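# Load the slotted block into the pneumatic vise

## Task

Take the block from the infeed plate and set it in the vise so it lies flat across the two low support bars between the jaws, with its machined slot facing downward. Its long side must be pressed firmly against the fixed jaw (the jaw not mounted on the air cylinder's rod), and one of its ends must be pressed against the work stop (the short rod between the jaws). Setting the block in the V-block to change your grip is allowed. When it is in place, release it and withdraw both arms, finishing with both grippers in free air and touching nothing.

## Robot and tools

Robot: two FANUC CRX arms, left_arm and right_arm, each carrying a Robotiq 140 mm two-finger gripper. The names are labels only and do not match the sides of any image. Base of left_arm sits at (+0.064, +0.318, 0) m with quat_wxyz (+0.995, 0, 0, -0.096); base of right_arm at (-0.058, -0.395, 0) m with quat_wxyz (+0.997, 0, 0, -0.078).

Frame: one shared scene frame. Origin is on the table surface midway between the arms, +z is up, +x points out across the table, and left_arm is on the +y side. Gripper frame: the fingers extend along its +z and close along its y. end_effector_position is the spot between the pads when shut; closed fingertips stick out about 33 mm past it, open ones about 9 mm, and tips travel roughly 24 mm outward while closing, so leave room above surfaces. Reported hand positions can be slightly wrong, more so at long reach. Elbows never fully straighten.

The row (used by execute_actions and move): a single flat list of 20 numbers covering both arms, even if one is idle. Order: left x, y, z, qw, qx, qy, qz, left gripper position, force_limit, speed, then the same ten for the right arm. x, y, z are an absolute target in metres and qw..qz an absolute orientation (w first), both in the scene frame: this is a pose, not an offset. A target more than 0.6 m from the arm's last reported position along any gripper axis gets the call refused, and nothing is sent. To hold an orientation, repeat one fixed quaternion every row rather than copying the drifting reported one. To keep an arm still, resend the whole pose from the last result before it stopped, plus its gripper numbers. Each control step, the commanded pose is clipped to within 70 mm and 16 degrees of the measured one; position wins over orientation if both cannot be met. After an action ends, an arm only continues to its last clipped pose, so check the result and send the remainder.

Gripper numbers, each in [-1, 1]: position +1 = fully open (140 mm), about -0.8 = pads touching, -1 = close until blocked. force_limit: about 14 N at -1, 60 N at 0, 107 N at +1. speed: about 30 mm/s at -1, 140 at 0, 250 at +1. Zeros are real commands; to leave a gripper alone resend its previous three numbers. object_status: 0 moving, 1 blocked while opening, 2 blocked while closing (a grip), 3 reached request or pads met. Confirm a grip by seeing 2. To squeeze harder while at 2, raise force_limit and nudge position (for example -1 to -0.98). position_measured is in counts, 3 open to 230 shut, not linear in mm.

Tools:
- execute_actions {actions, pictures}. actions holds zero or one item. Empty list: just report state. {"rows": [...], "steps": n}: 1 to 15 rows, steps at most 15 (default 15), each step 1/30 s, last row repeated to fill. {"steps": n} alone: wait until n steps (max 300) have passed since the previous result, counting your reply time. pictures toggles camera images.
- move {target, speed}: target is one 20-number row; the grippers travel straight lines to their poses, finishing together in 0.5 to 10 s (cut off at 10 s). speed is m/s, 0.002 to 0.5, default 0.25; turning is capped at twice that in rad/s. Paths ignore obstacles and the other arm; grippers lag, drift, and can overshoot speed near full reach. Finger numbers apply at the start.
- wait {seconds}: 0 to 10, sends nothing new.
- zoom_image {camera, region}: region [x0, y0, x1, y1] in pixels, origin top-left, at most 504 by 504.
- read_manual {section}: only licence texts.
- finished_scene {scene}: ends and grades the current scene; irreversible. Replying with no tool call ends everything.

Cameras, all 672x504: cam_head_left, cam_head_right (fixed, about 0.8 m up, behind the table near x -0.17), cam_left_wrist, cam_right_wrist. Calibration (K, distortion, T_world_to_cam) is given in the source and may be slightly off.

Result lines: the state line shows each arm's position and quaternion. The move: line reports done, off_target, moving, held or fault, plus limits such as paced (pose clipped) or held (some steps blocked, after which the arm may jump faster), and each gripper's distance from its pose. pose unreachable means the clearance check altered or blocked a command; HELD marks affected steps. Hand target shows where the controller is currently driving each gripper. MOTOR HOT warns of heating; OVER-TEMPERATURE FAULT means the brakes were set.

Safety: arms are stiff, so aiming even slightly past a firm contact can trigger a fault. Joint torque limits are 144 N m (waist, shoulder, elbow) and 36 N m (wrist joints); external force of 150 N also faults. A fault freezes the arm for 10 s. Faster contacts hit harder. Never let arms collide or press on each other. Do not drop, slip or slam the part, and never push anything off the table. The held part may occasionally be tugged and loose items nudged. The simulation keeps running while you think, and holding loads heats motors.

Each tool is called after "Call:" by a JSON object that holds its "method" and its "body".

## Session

Call:
{"method": "execute_actions", "body": {"actions": []}}

Scene clock: 0.00 s of 6600.00 s.
left_arm: end_effector_position=(+0.1260, +0.0011, +0.3424) position_measured=3 object_status=3 end_effector_quat_wxyz=(-0.065, +0.144, +0.977, +0.146) | right_arm: end_effector_position=(+0.4994, -0.9142, +0.1507) position_measured=3 object_status=3 end_effector_quat_wxyz=(-0.062, +0.896, +0.298, +0.324)
Joint positions: left_arm=[-0.863 -0.015  0.213 -0.089 -2.108 -0.841] | right_arm=[-0.748  0.765  0.833 -0.663 -1.527  3.108]
Joint velocities: left_arm=[ 0.     0.     0.001  0.    -0.    -0.001] | right_arm=[ 0.  0. -0.  0.  0. -0.]
Hand target (left_arm): +0.126, +0.001, +0.342; -0.065, +0.144, +0.977, +0.146
Hand target (right_arm): +0.499, -0.914, +0.151; -0.062, +0.896, +0.298, +0.324
camera_calibration (this result's frames):
cam_left_wrist: T_world_to_cam=[[0.32503, 0.911411, 0.25236, -0.124139], [0.906799, -0.376109, 0.190415, -0.175453], [0.268461, 0.166949, -0.948713, 0.478108], [0, 0, 0, 1]] pos_world=[0.0710963, -0.0326681, 0.518324]
cam_right_wrist: T_world_to_cam=[[0.558768, -0.823581, 0.0974301, -1.05225], [-0.746708, -0.550737, -0.372983, -0.0684958], [0.36084, 0.135659, -0.922709, 0.274197], [0, 0, 0, 1]] pos_world=[0.437876, -0.941533, 0.329977]

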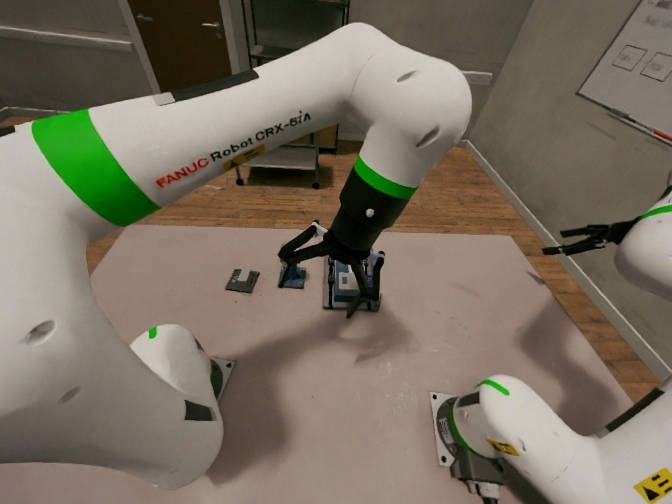

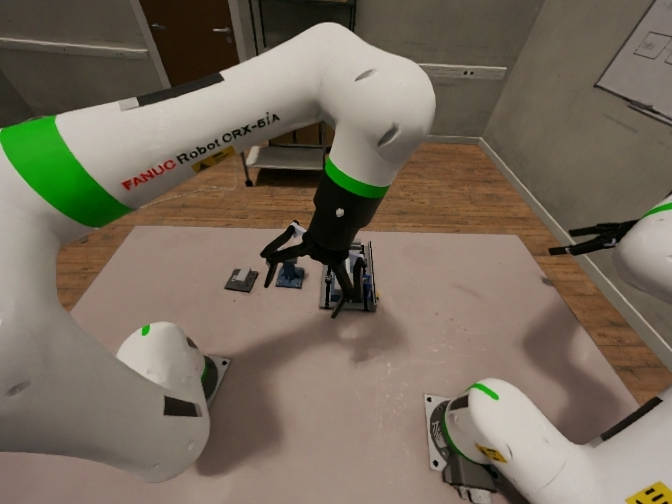

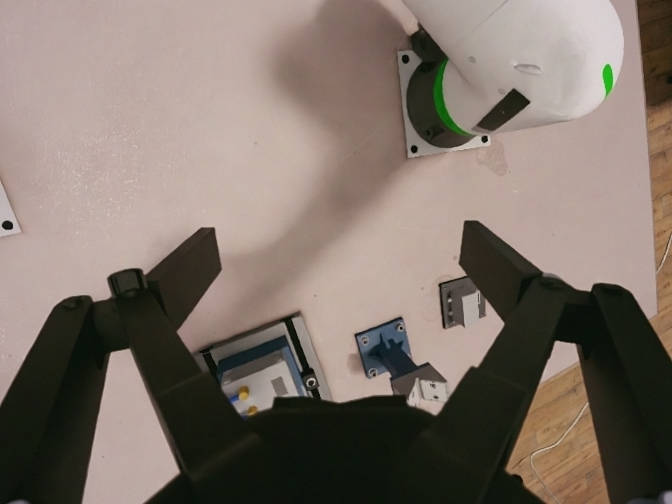

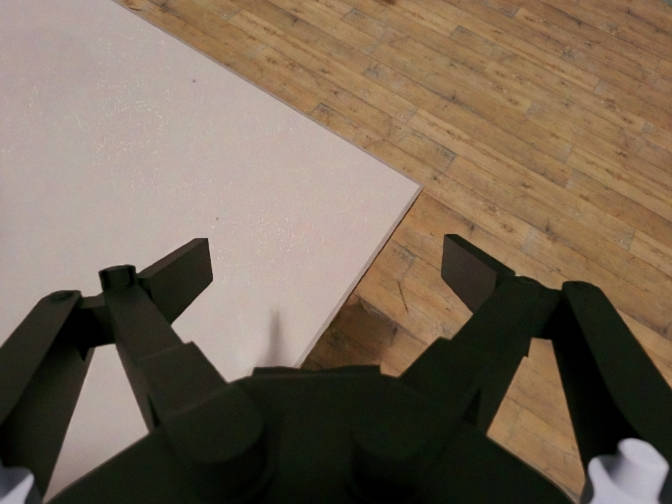

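Call:
{"method": "move", "body": {"target": [0.42,0.24,0.17,0,0,1,0,1,0,0,0.4994,-0.9142,0.1507,-0.062,0.896,0.298,0.324,1,0,0]}}

Call:
{"method": "zoom_image", "body": {"camera": "cam_left_wrist", "region": [240,130,440,330]}}

Call:
{"method": "zoom_image", "body": {"camera": "cam_head_right", "region": [200,220,400,320]}}

Scene clock: 5.77 s of 6600.00 s.
left_arm: end_effector_position=(+0.4191, +0.2400, +0.1699) position_measured=3 object_status=3 end_effector_quat_wxyz=(-0.001, +0.000, +1.000, +0.001) | right_arm: end_effector_position=(+0.4994, -0.9142, +0.1507) position_measured=3 object_status=3 end_effector_quat_wxyz=(-0.062, +0.896, +0.298, +0.324)
Joint positions: left_arm=[ 0.34  -0.21  -0.349 -0.002 -1.434 -1.718] | right_arm=[-0.748  0.765  0.832 -0.663 -1.526  3.11 ]
Joint velocities: left_arm=[ 0.    -0.     0.001  0.    -0.    -0.001] | right_arm=[-0.    -0.001 -0.001 -0.001  0.    -0.   ]
Hand target (left_arm): +0.419, +0.240, +0.170; -0.001, +0.000, +1.000, +0.001
Hand target (right_arm): +0.499, -0.914, +0.151; -0.062, +0.896, +0.298, +0.324
Off the commanded pose (left_arm): 0.001 m, 0 deg.
Off the commanded pose (right_arm): 0.000 m, 0 deg.
After step 90, 0.67 s passed at rest.
move: done
camera_calibration (this result's frames):
cam_left_wrist: T_world_to_cam=[[0.027314, 0.999592, -0.00837314, -0.245697], [0.928962, -0.0222889, 0.369504, -0.443249], [0.369166, -0.017871, -0.929192, 0.194736], [0, 0, 0, 1]] pos_world=[0.346583, 0.239197, 0.342672]
cam_right_wrist: T_world_to_cam=[[0.559163, -0.823179, 0.0985545, -1.05228], [-0.746139, -0.55149, -0.37301, -0.0694564], [0.361406, 0.135038, -0.922578, 0.273271], [0, 0, 0, 1]] pos_world=[0.437811, -0.941423, 0.329913]

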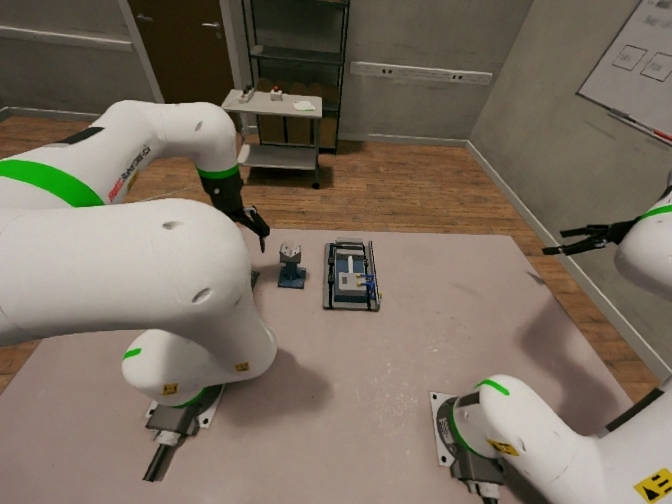

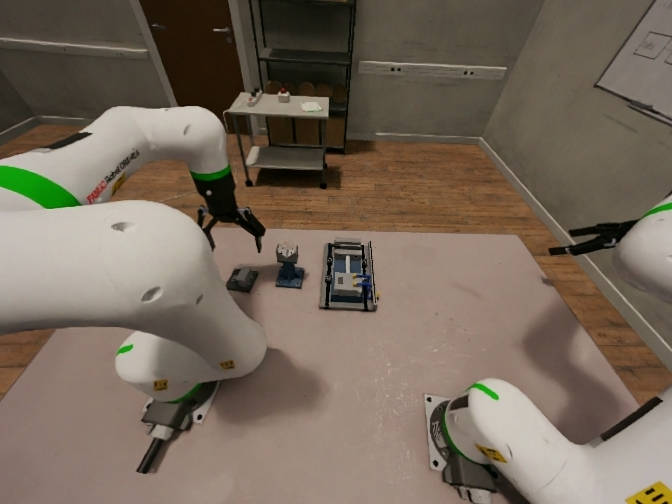

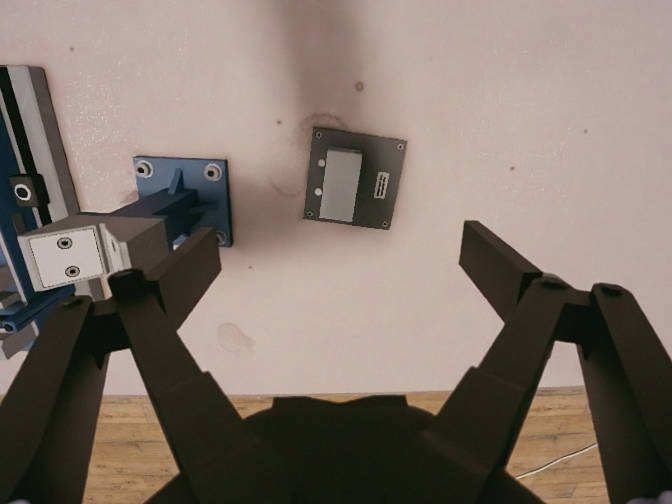

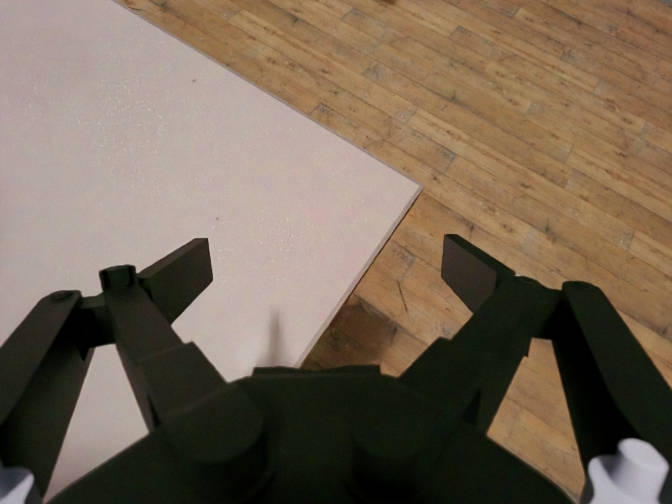

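Region (240, 130, 440, 330) of cam_left_wrist's 672x504 image, scaled by 2.520, with more detail than that image has.

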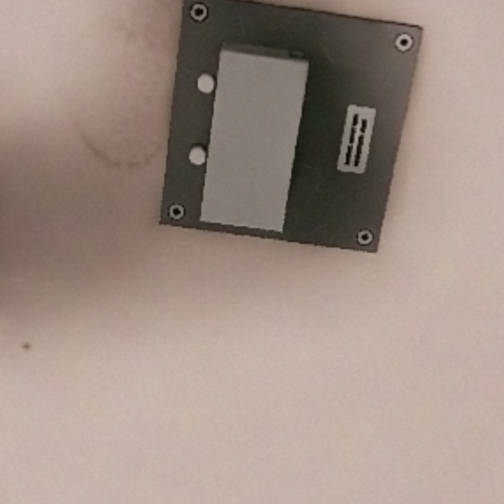

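Region (200, 220, 400, 320) of cam_head_right's 672x504 image, scaled by 2.520, with more detail than that image has.

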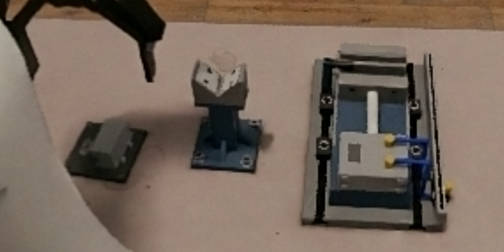

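Call:
{"method": "zoom_image", "body": {"camera": "cam_head_right", "region": [220,255,270,300]}}

Region (220, 255, 270, 300) of cam_head_right's 672x504 image, scaled by 10.080, with more detail than that image has; it fills the top 454 rows of this view, and the rest is white.

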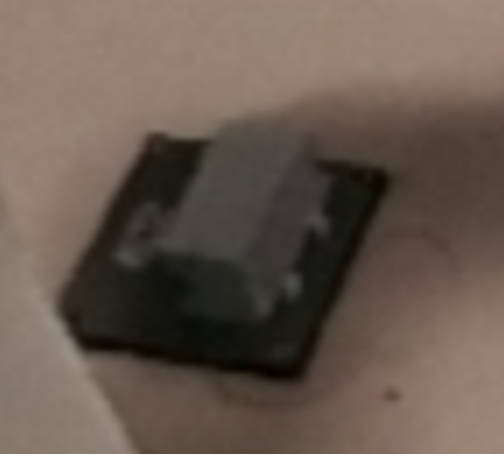

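Call:
{"method": "move", "body": {"target": [0.404,0.239,0.1,0,-0.656,0.755,0,0.4,-1,0,0.4994,-0.9142,0.1507,-0.062,0.896,0.298,0.324,1,0,0], "speed": 0.4}}

Call:
{"method": "move", "body": {"target": [0.404,0.239,0.05,0,-0.656,0.755,0,0.4,-1,0,0.4994,-0.9142,0.1507,-0.062,0.896,0.298,0.324,1,0,0], "speed": 0.1}}

Scene clock: 28.47 s of 6600.00 s.
left_arm: end_effector_position=(+0.4038, +0.2390, +0.1000) position_measured=78 object_status=3 end_effector_quat_wxyz=(+0.000, +0.656, -0.755, +0.000) | right_arm: end_effector_position=(+0.4994, -0.9142, +0.1507) position_measured=3 object_status=3 end_effector_quat_wxyz=(-0.062, +0.896, +0.298, +0.324)
Joint positions: left_arm=[ 0.345 -0.212 -0.518  0.    -1.265 -0.293] | right_arm=[-0.748  0.765  0.832 -0.663 -1.526  3.11 ]
Joint velocities: left_arm=[-0.001  0.001  0.002 -0.001 -0.001  0.001] | right_arm=[-0.    -0.001 -0.003  0.001 -0.     0.   ]
Hand target (left_arm): +0.404, +0.239, +0.100; -0.000, -0.656, +0.755, -0.000
Hand target (right_arm): +0.499, -0.914, +0.151; -0.062, +0.896, +0.298, +0.324
Off the commanded pose (left_arm): 0.000 m, 0 deg.
Off the commanded pose (right_arm): 0.000 m, 0 deg.
After step 90, 17.47 s passed at rest.
move: done
camera_calibration (this result's frames):
cam_left_wrist: T_world_to_cam=[[-0.985956, 0.166708, -0.00993012, 0.363581], [0.151179, 0.916216, 0.371071, -0.313541], [0.0709587, 0.364358, -0.928552, 0.164415], [0, 0, 0, 1]] pos_world=[0.394209, 0.166754, 0.272624]
cam_right_wrist: T_world_to_cam=[[0.559152, -0.823186, 0.0985555, -1.05228], [-0.746145, -0.55148, -0.37301, -0.0694524], [0.361408, 0.135033, -0.922578, 0.273268], [0, 0, 0, 1]] pos_world=[0.437805, -0.941428, 0.329913]

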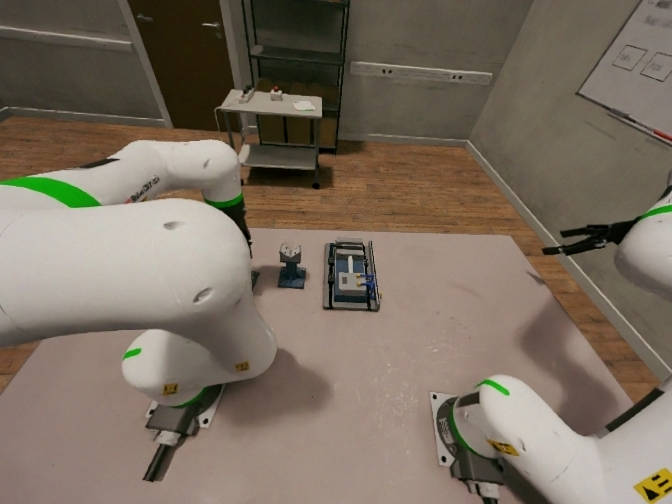

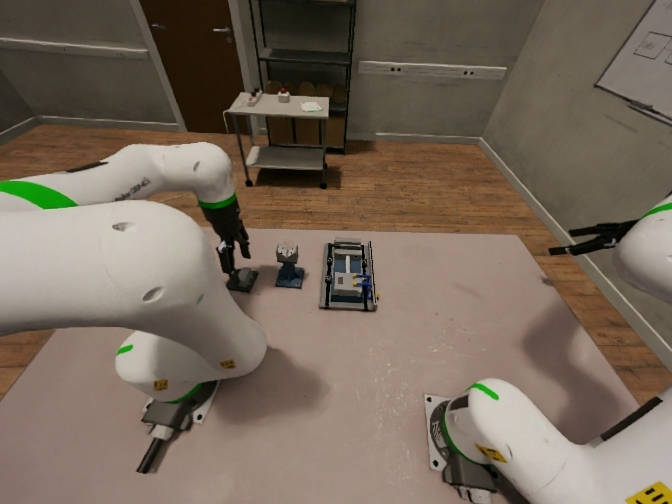

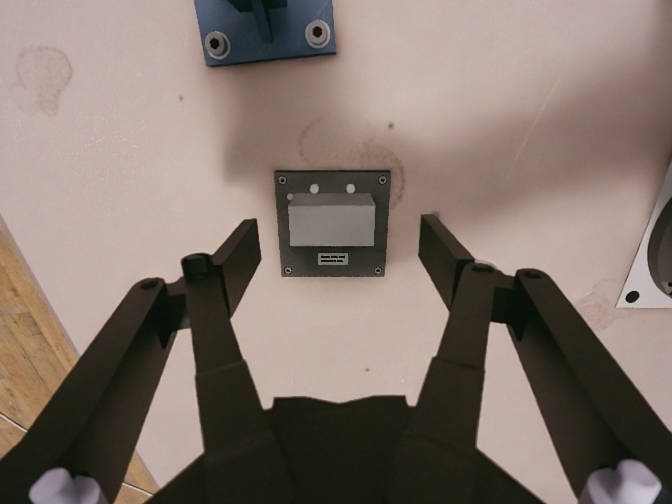

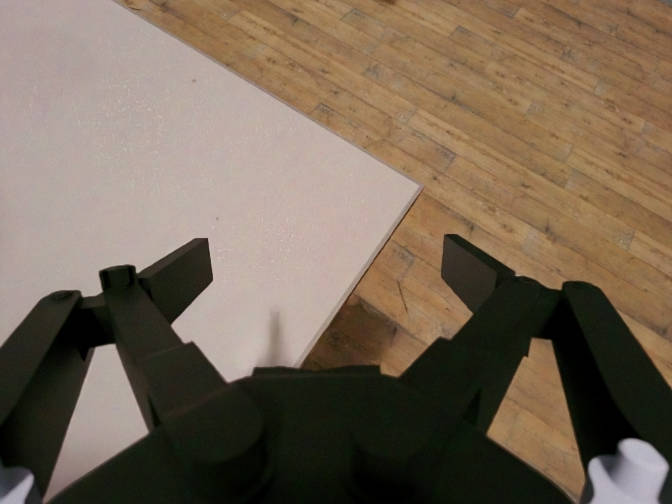

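Scene clock: 29.30 s of 6600.00 s.
left_arm: end_effector_position=(+0.4039, +0.2390, +0.0501) position_measured=78 object_status=3 end_effector_quat_wxyz=(-0.000, +0.656, -0.755, -0.000) | right_arm: end_effector_position=(+0.4994, -0.9142, +0.1507) position_measured=3 object_status=3 end_effector_quat_wxyz=(-0.062, +0.896, +0.298, +0.324)
Joint positions: left_arm=[ 0.345 -0.16  -0.6   -0.    -1.131 -0.293] | right_arm=[-0.748  0.765  0.832 -0.663 -1.526  3.11 ]
Joint velocities: left_arm=[ 0.     0.     0.     0.001  0.001 -0.   ] | right_arm=[-0.     0.    -0.    -0.001 -0.     0.   ]
Hand target (left_arm): +0.404, +0.239, +0.050; -0.000, -0.656, +0.755, -0.000
Hand target (right_arm): +0.499, -0.914, +0.151; -0.062, +0.896, +0.298, +0.324
Off the commanded pose (left_arm): 0.000 m, 0 deg.
Off the commanded pose (right_arm): 0.000 m, 0 deg.
move: done
camera_calibration (this result's frames):
cam_left_wrist: T_world_to_cam=[[-0.98595, 0.166742, -0.00999066, 0.363128], [0.151178, 0.916162, 0.371204, -0.295069], [0.0710484, 0.364478, -0.928498, 0.117995], [0, 0, 0, 1]] pos_world=[0.39425, 0.166776, 0.222717]
cam_right_wrist: T_world_to_cam=[[0.559152, -0.823187, 0.0985552, -1.05228], [-0.746146, -0.55148, -0.37301, -0.0694521], [0.361408, 0.135033, -0.922578, 0.273268], [0, 0, 0, 1]] pos_world=[0.437804, -0.941429, 0.329913]

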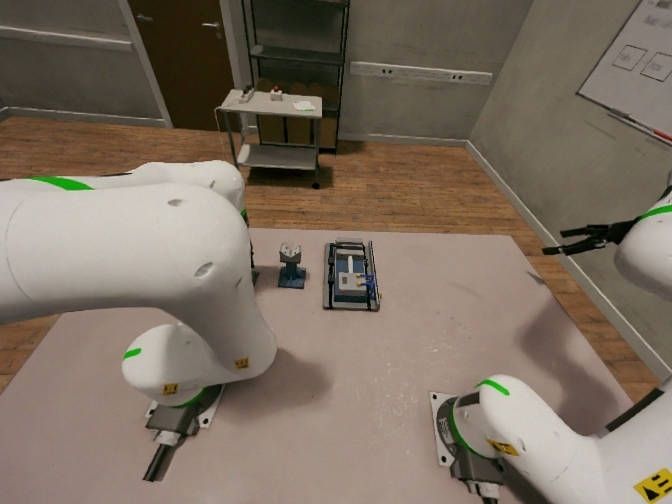

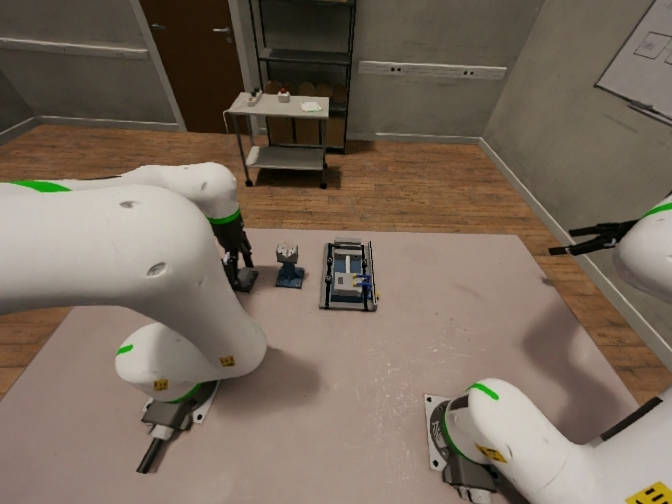

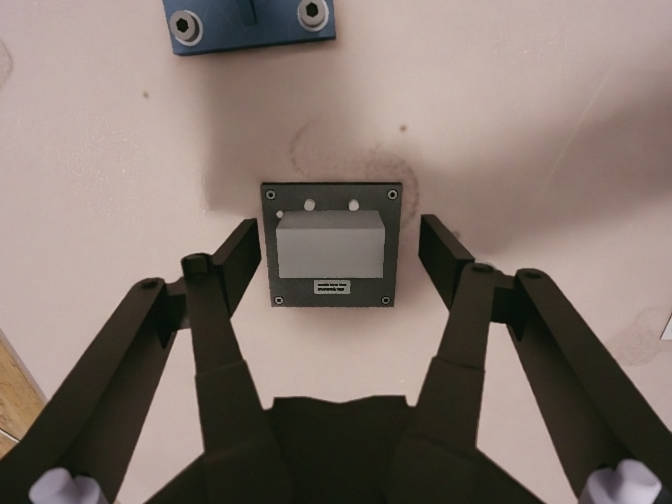

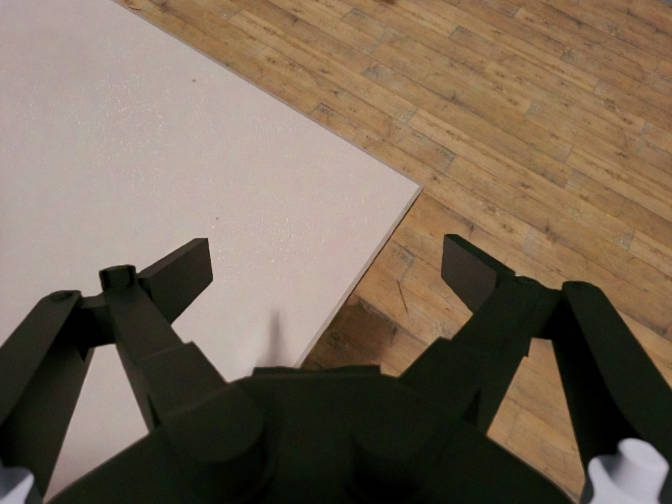

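Call:
{"method": "move", "body": {"target": [0.408,0.2385,0.05,0,-0.656,0.755,0,-1,-0.7,0,0.4994,-0.9142,0.1507,-0.062,0.896,0.298,0.324,1,0,0]}}

Call:
{"method": "move", "body": {"target": [0.408,0.2385,0.07,0,-0.656,0.755,0,-1,-0.7,0,0.4994,-0.9142,0.1507,-0.062,0.896,0.298,0.324,1,0,0], "speed": 0.1}}

Call:
{"method": "move", "body": {"target": [0.42,0.42,0.06,0,-0.707,0.707,0,-1,-0.7,0,0.4994,-0.9142,0.1507,-0.062,0.896,0.298,0.324,1,0,0]}}

Call:
{"method": "move", "body": {"target": [0.42,0.42,0.045,0,-0.707,0.707,0,-0.98,-1,0,0.4994,-0.9142,0.1507,-0.062,0.896,0.298,0.324,1,0,0], "speed": 0.008}}

Scene clock: 35.83 s of 6600.00 s.
left_arm: end_effector_position=(+0.4080, +0.2385, +0.0500) position_measured=141 object_status=2 end_effector_quat_wxyz=(+0.000, +0.656, -0.755, +0.000) | right_arm: end_effector_position=(+0.4994, -0.9142, +0.1507) position_measured=3 object_status=3 end_effector_quat_wxyz=(-0.062, +0.896, +0.298, +0.324)
Joint positions: left_arm=[ 0.342 -0.148 -0.59   0.    -1.129 -0.29 ] | right_arm=[-0.748  0.765  0.832 -0.663 -1.526  3.11 ]
Joint velocities: left_arm=[ 0.     0.     0.001 -0.001 -0.003  0.   ] | right_arm=[-0.    -0.     0.    -0.001  0.     0.   ]
Hand target (left_arm): +0.408, +0.239, +0.050; +0.000, -0.656, +0.755, -0.000
Hand target (right_arm): +0.499, -0.914, +0.151; -0.062, +0.896, +0.298, +0.324
Off the commanded pose (left_arm): 0.000 m, 0 deg.
Off the commanded pose (right_arm): 0.000 m, 0 deg.
After step 90, 2.83 s passed at rest.
move: done
camera_calibration (this result's frames):
cam_left_wrist: T_world_to_cam=[[-0.985999, 0.166452, -0.0100152, 0.367361], [0.150909, 0.916257, 0.371079, -0.295089], [0.0709432, 0.364372, -0.928547, 0.117918], [0, 0, 0, 1]] pos_world=[0.398384, 0.166263, 0.222673]
cam_right_wrist: T_world_to_cam=[[0.559151, -0.823187, 0.0985556, -1.05229], [-0.746146, -0.55148, -0.37301, -0.0694522], [0.361408, 0.135032, -0.922578, 0.273268], [0, 0, 0, 1]] pos_world=[0.437804, -0.941429, 0.329913]

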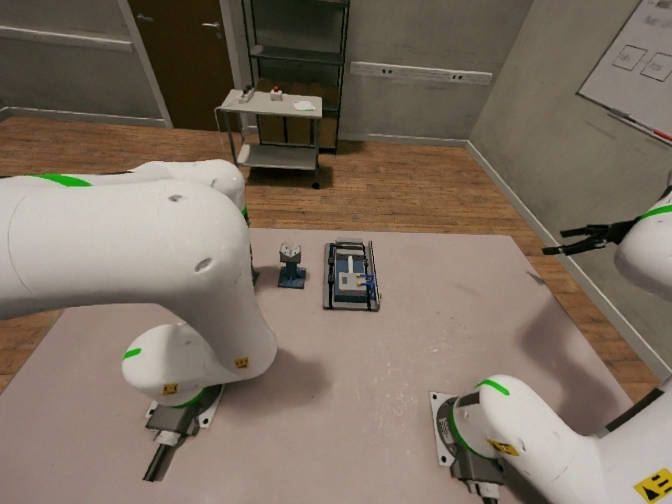

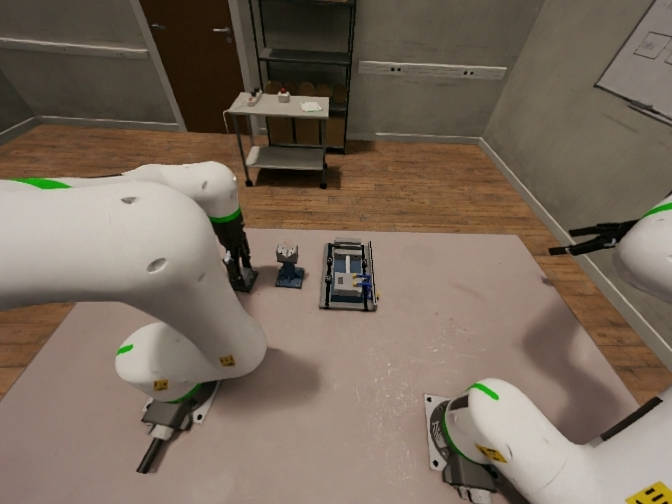

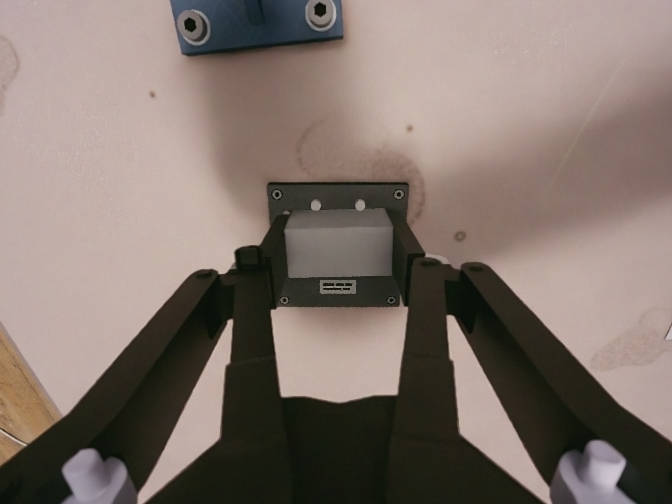

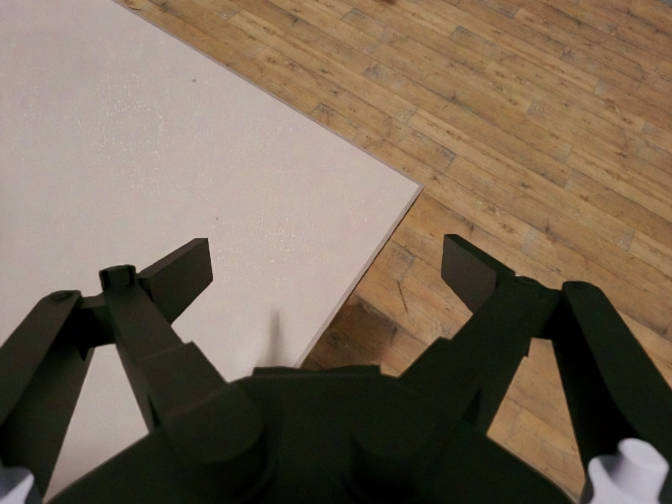

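Scene clock: 36.53 s of 6600.00 s.
left_arm: end_effector_position=(+0.4080, +0.2385, +0.0700) position_measured=141 object_status=2 end_effector_quat_wxyz=(+0.000, +0.656, -0.755, +0.000) | right_arm: end_effector_position=(+0.4994, -0.9142, +0.1507) position_measured=3 object_status=3 end_effector_quat_wxyz=(-0.062, +0.896, +0.298, +0.324)
Joint positions: left_arm=[ 0.342 -0.171 -0.559  0.    -1.183 -0.289] | right_arm=[-0.748  0.765  0.832 -0.663 -1.526  3.11 ]
Joint velocities: left_arm=[ 0.    -0.     0.001 -0.     0.002  0.   ] | right_arm=[-0.    -0.    -0.001  0.    -0.    -0.   ]
Hand target (left_arm): +0.408, +0.239, +0.070; +0.000, -0.656, +0.755, +0.000
Hand target (right_arm): +0.499, -0.914, +0.151; -0.062, +0.896, +0.298, +0.324
Off the commanded pose (left_arm): 0.000 m, 0 deg.
Off the commanded pose (right_arm): 0.000 m, 0 deg.
move: done
camera_calibration (this result's frames):
cam_left_wrist: T_world_to_cam=[[-0.986005, 0.166419, -0.00994396, 0.367588], [0.150901, 0.91624, 0.371124, -0.302499], [0.070873, 0.36443, -0.92853, 0.136424], [0, 0, 0, 1]] pos_world=[0.398422, 0.166272, 0.242594]
cam_right_wrist: T_world_to_cam=[[0.559151, -0.823187, 0.0985554, -1.05229], [-0.746146, -0.55148, -0.37301, -0.0694521], [0.361408, 0.135032, -0.922578, 0.273268], [0, 0, 0, 1]] pos_world=[0.437804, -0.941429, 0.329913]

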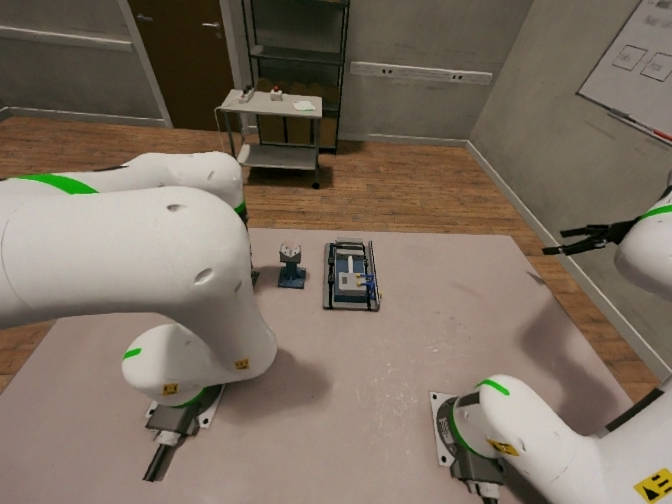

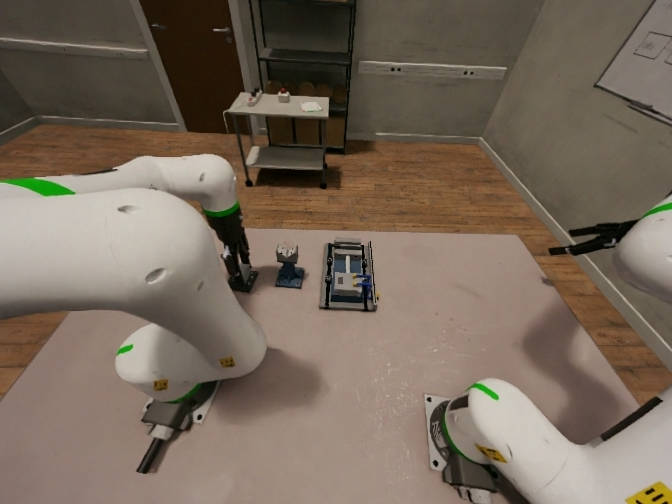

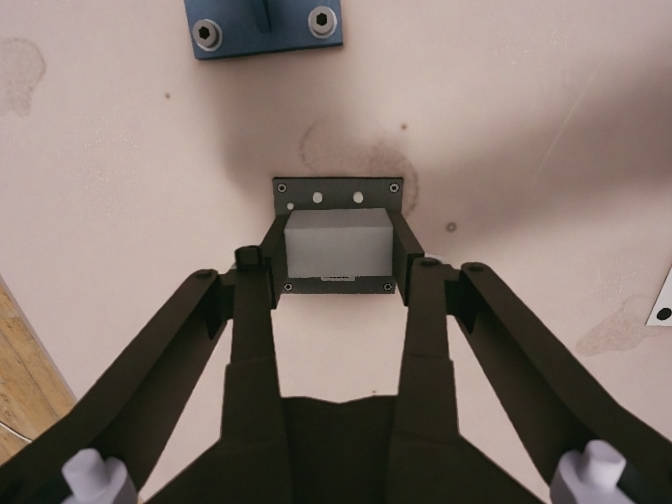

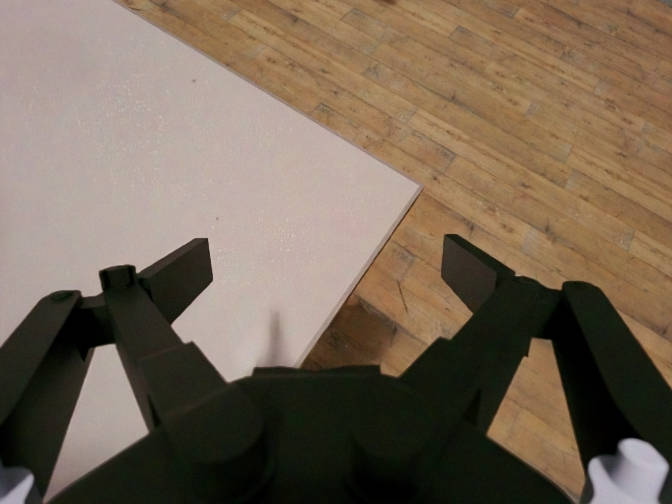

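Scene clock: 37.70 s of 6600.00 s.
left_arm: end_effector_position=(+0.4199, +0.4196, +0.0601) position_measured=141 object_status=2 end_effector_quat_wxyz=(+0.000, +0.707, -0.707, -0.000) | right_arm: end_effector_position=(+0.4994, -0.9142, +0.1507) position_measured=3 object_status=3 end_effector_quat_wxyz=(-0.062, +0.896, +0.298, +0.324)
Joint positions: left_arm=[ 0.829 -0.112 -0.533 -0.001 -1.15  -0.636] | right_arm=[-0.748  0.765  0.832 -0.663 -1.526  3.11 ]
Joint velocities: left_arm=[ 0.001  0.    -0.001  0.     0.002 -0.   ] | right_arm=[-0.    -0.    -0.001 -0.001 -0.    -0.001]
Hand target (left_arm): +0.420, +0.420, +0.060; +0.000, +0.707, -0.707, -0.000
Hand target (right_arm): +0.499, -0.914, +0.151; -0.062, +0.896, +0.298, +0.324
Off the commanded pose (left_arm): 0.000 m, 0 deg.
Off the commanded pose (right_arm): 0.000 m, 0 deg.
move: done
camera_calibration (this result's frames):
cam_left_wrist: T_world_to_cam=[[-0.999586, 0.0272661, -0.00919565, 0.413077], [0.0219021, 0.928203, 0.371428, -0.417437], [0.0186628, 0.371073, -0.928416, 0.0795208], [0, 0, 0, 1]] pos_world=[0.420565, 0.346695, 0.232674]
cam_right_wrist: T_world_to_cam=[[0.559151, -0.823187, 0.0985557, -1.05229], [-0.746146, -0.55148, -0.37301, -0.0694522], [0.361408, 0.135032, -0.922578, 0.273268], [0, 0, 0, 1]] pos_world=[0.437804, -0.941429, 0.329913]

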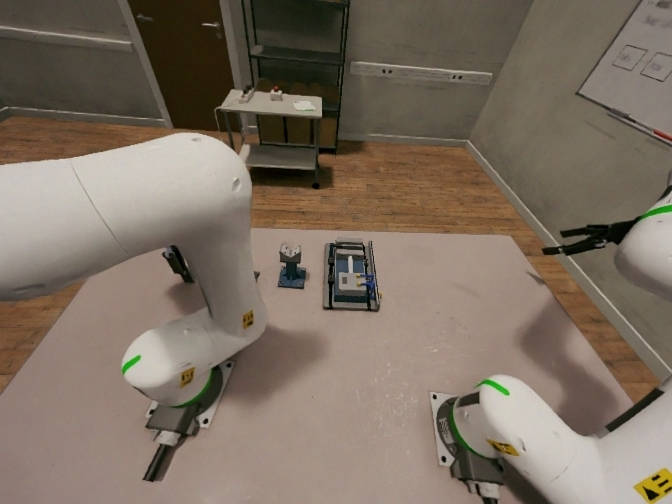

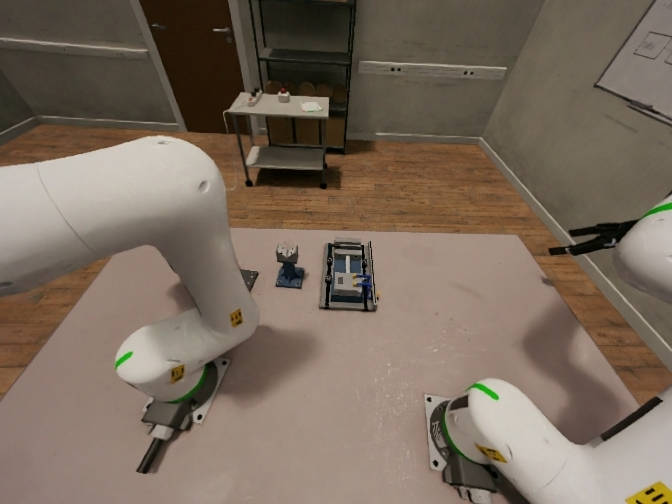

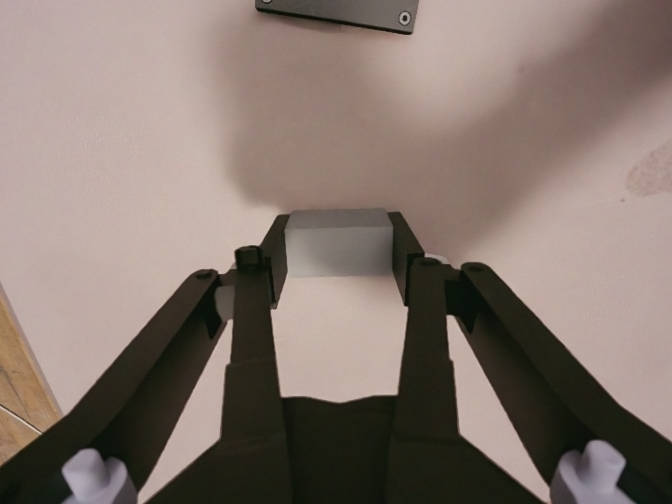

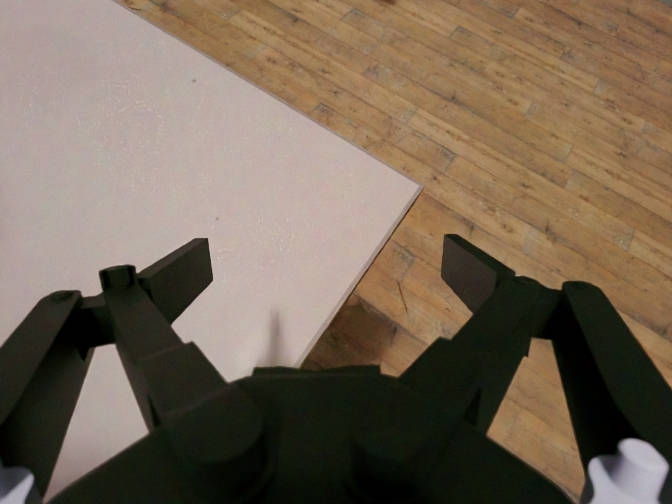

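Scene clock: 39.80 s of 6600.00 s.
left_arm: end_effector_position=(+0.4200, +0.4200, +0.0450) position_measured=141 object_status=2 end_effector_quat_wxyz=(-0.000, +0.707, -0.707, -0.000) | right_arm: end_effector_position=(+0.4994, -0.9142, +0.1507) position_measured=3 object_status=3 end_effector_quat_wxyz=(-0.062, +0.896, +0.298, +0.324)
Joint positions: left_arm=[ 0.83  -0.094 -0.556 -0.    -1.109 -0.638] | right_arm=[-0.748  0.765  0.832 -0.663 -1.526  3.11 ]
Joint velocities: left_arm=[-0.    -0.    -0.001  0.     0.001 -0.   ] | right_arm=[-0.    -0.001  0.001 -0.001 -0.     0.   ]
Hand target (left_arm): +0.420, +0.420, +0.045; +0.000, +0.707, -0.707, +0.000
Hand target (right_arm): +0.499, -0.914, +0.151; -0.062, +0.896, +0.298, +0.324
Off the commanded pose (left_arm): 0.000 m, 0 deg.
Off the commanded pose (right_arm): 0.000 m, 0 deg.
move: done
camera_calibration (this result's frames):
cam_left_wrist: T_world_to_cam=[[-0.999579, 0.0272569, -0.00993508, 0.413042], [0.0216242, 0.928308, 0.371182, -0.412121], [0.0193401, 0.370811, -0.928507, 0.0652459], [0, 0, 0, 1]] pos_world=[0.420518, 0.347123, 0.217657]
cam_right_wrist: T_world_to_cam=[[0.559151, -0.823187, 0.0985554, -1.05229], [-0.746146, -0.55148, -0.37301, -0.0694521], [0.361408, 0.135032, -0.922578, 0.273268], [0, 0, 0, 1]] pos_world=[0.437804, -0.941429, 0.329913]

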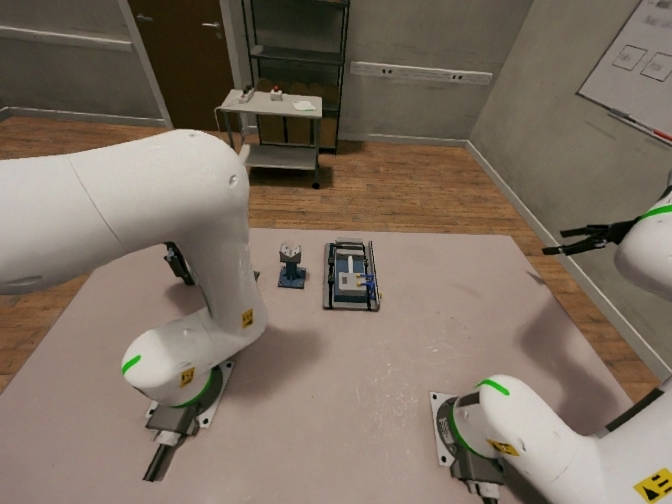

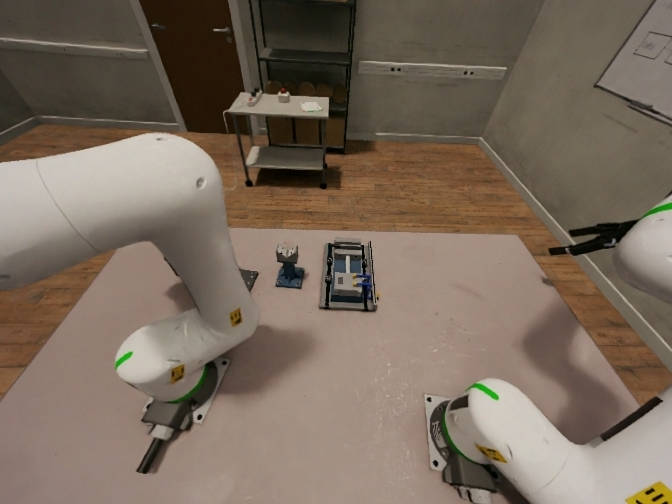

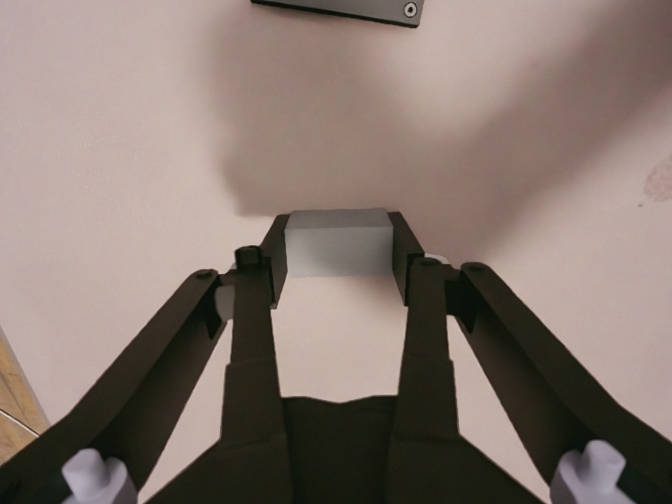

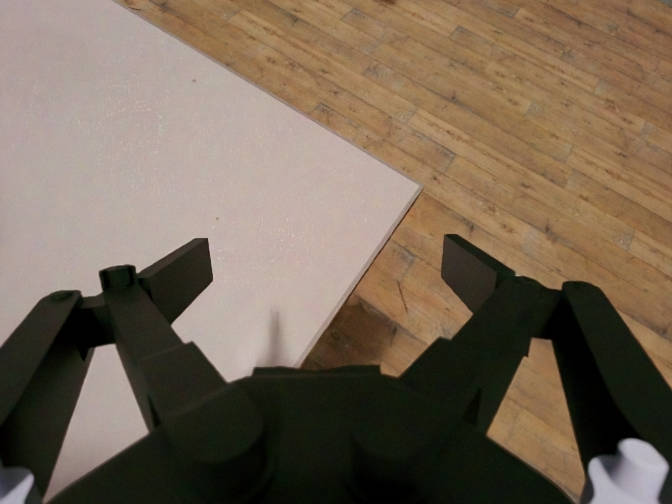

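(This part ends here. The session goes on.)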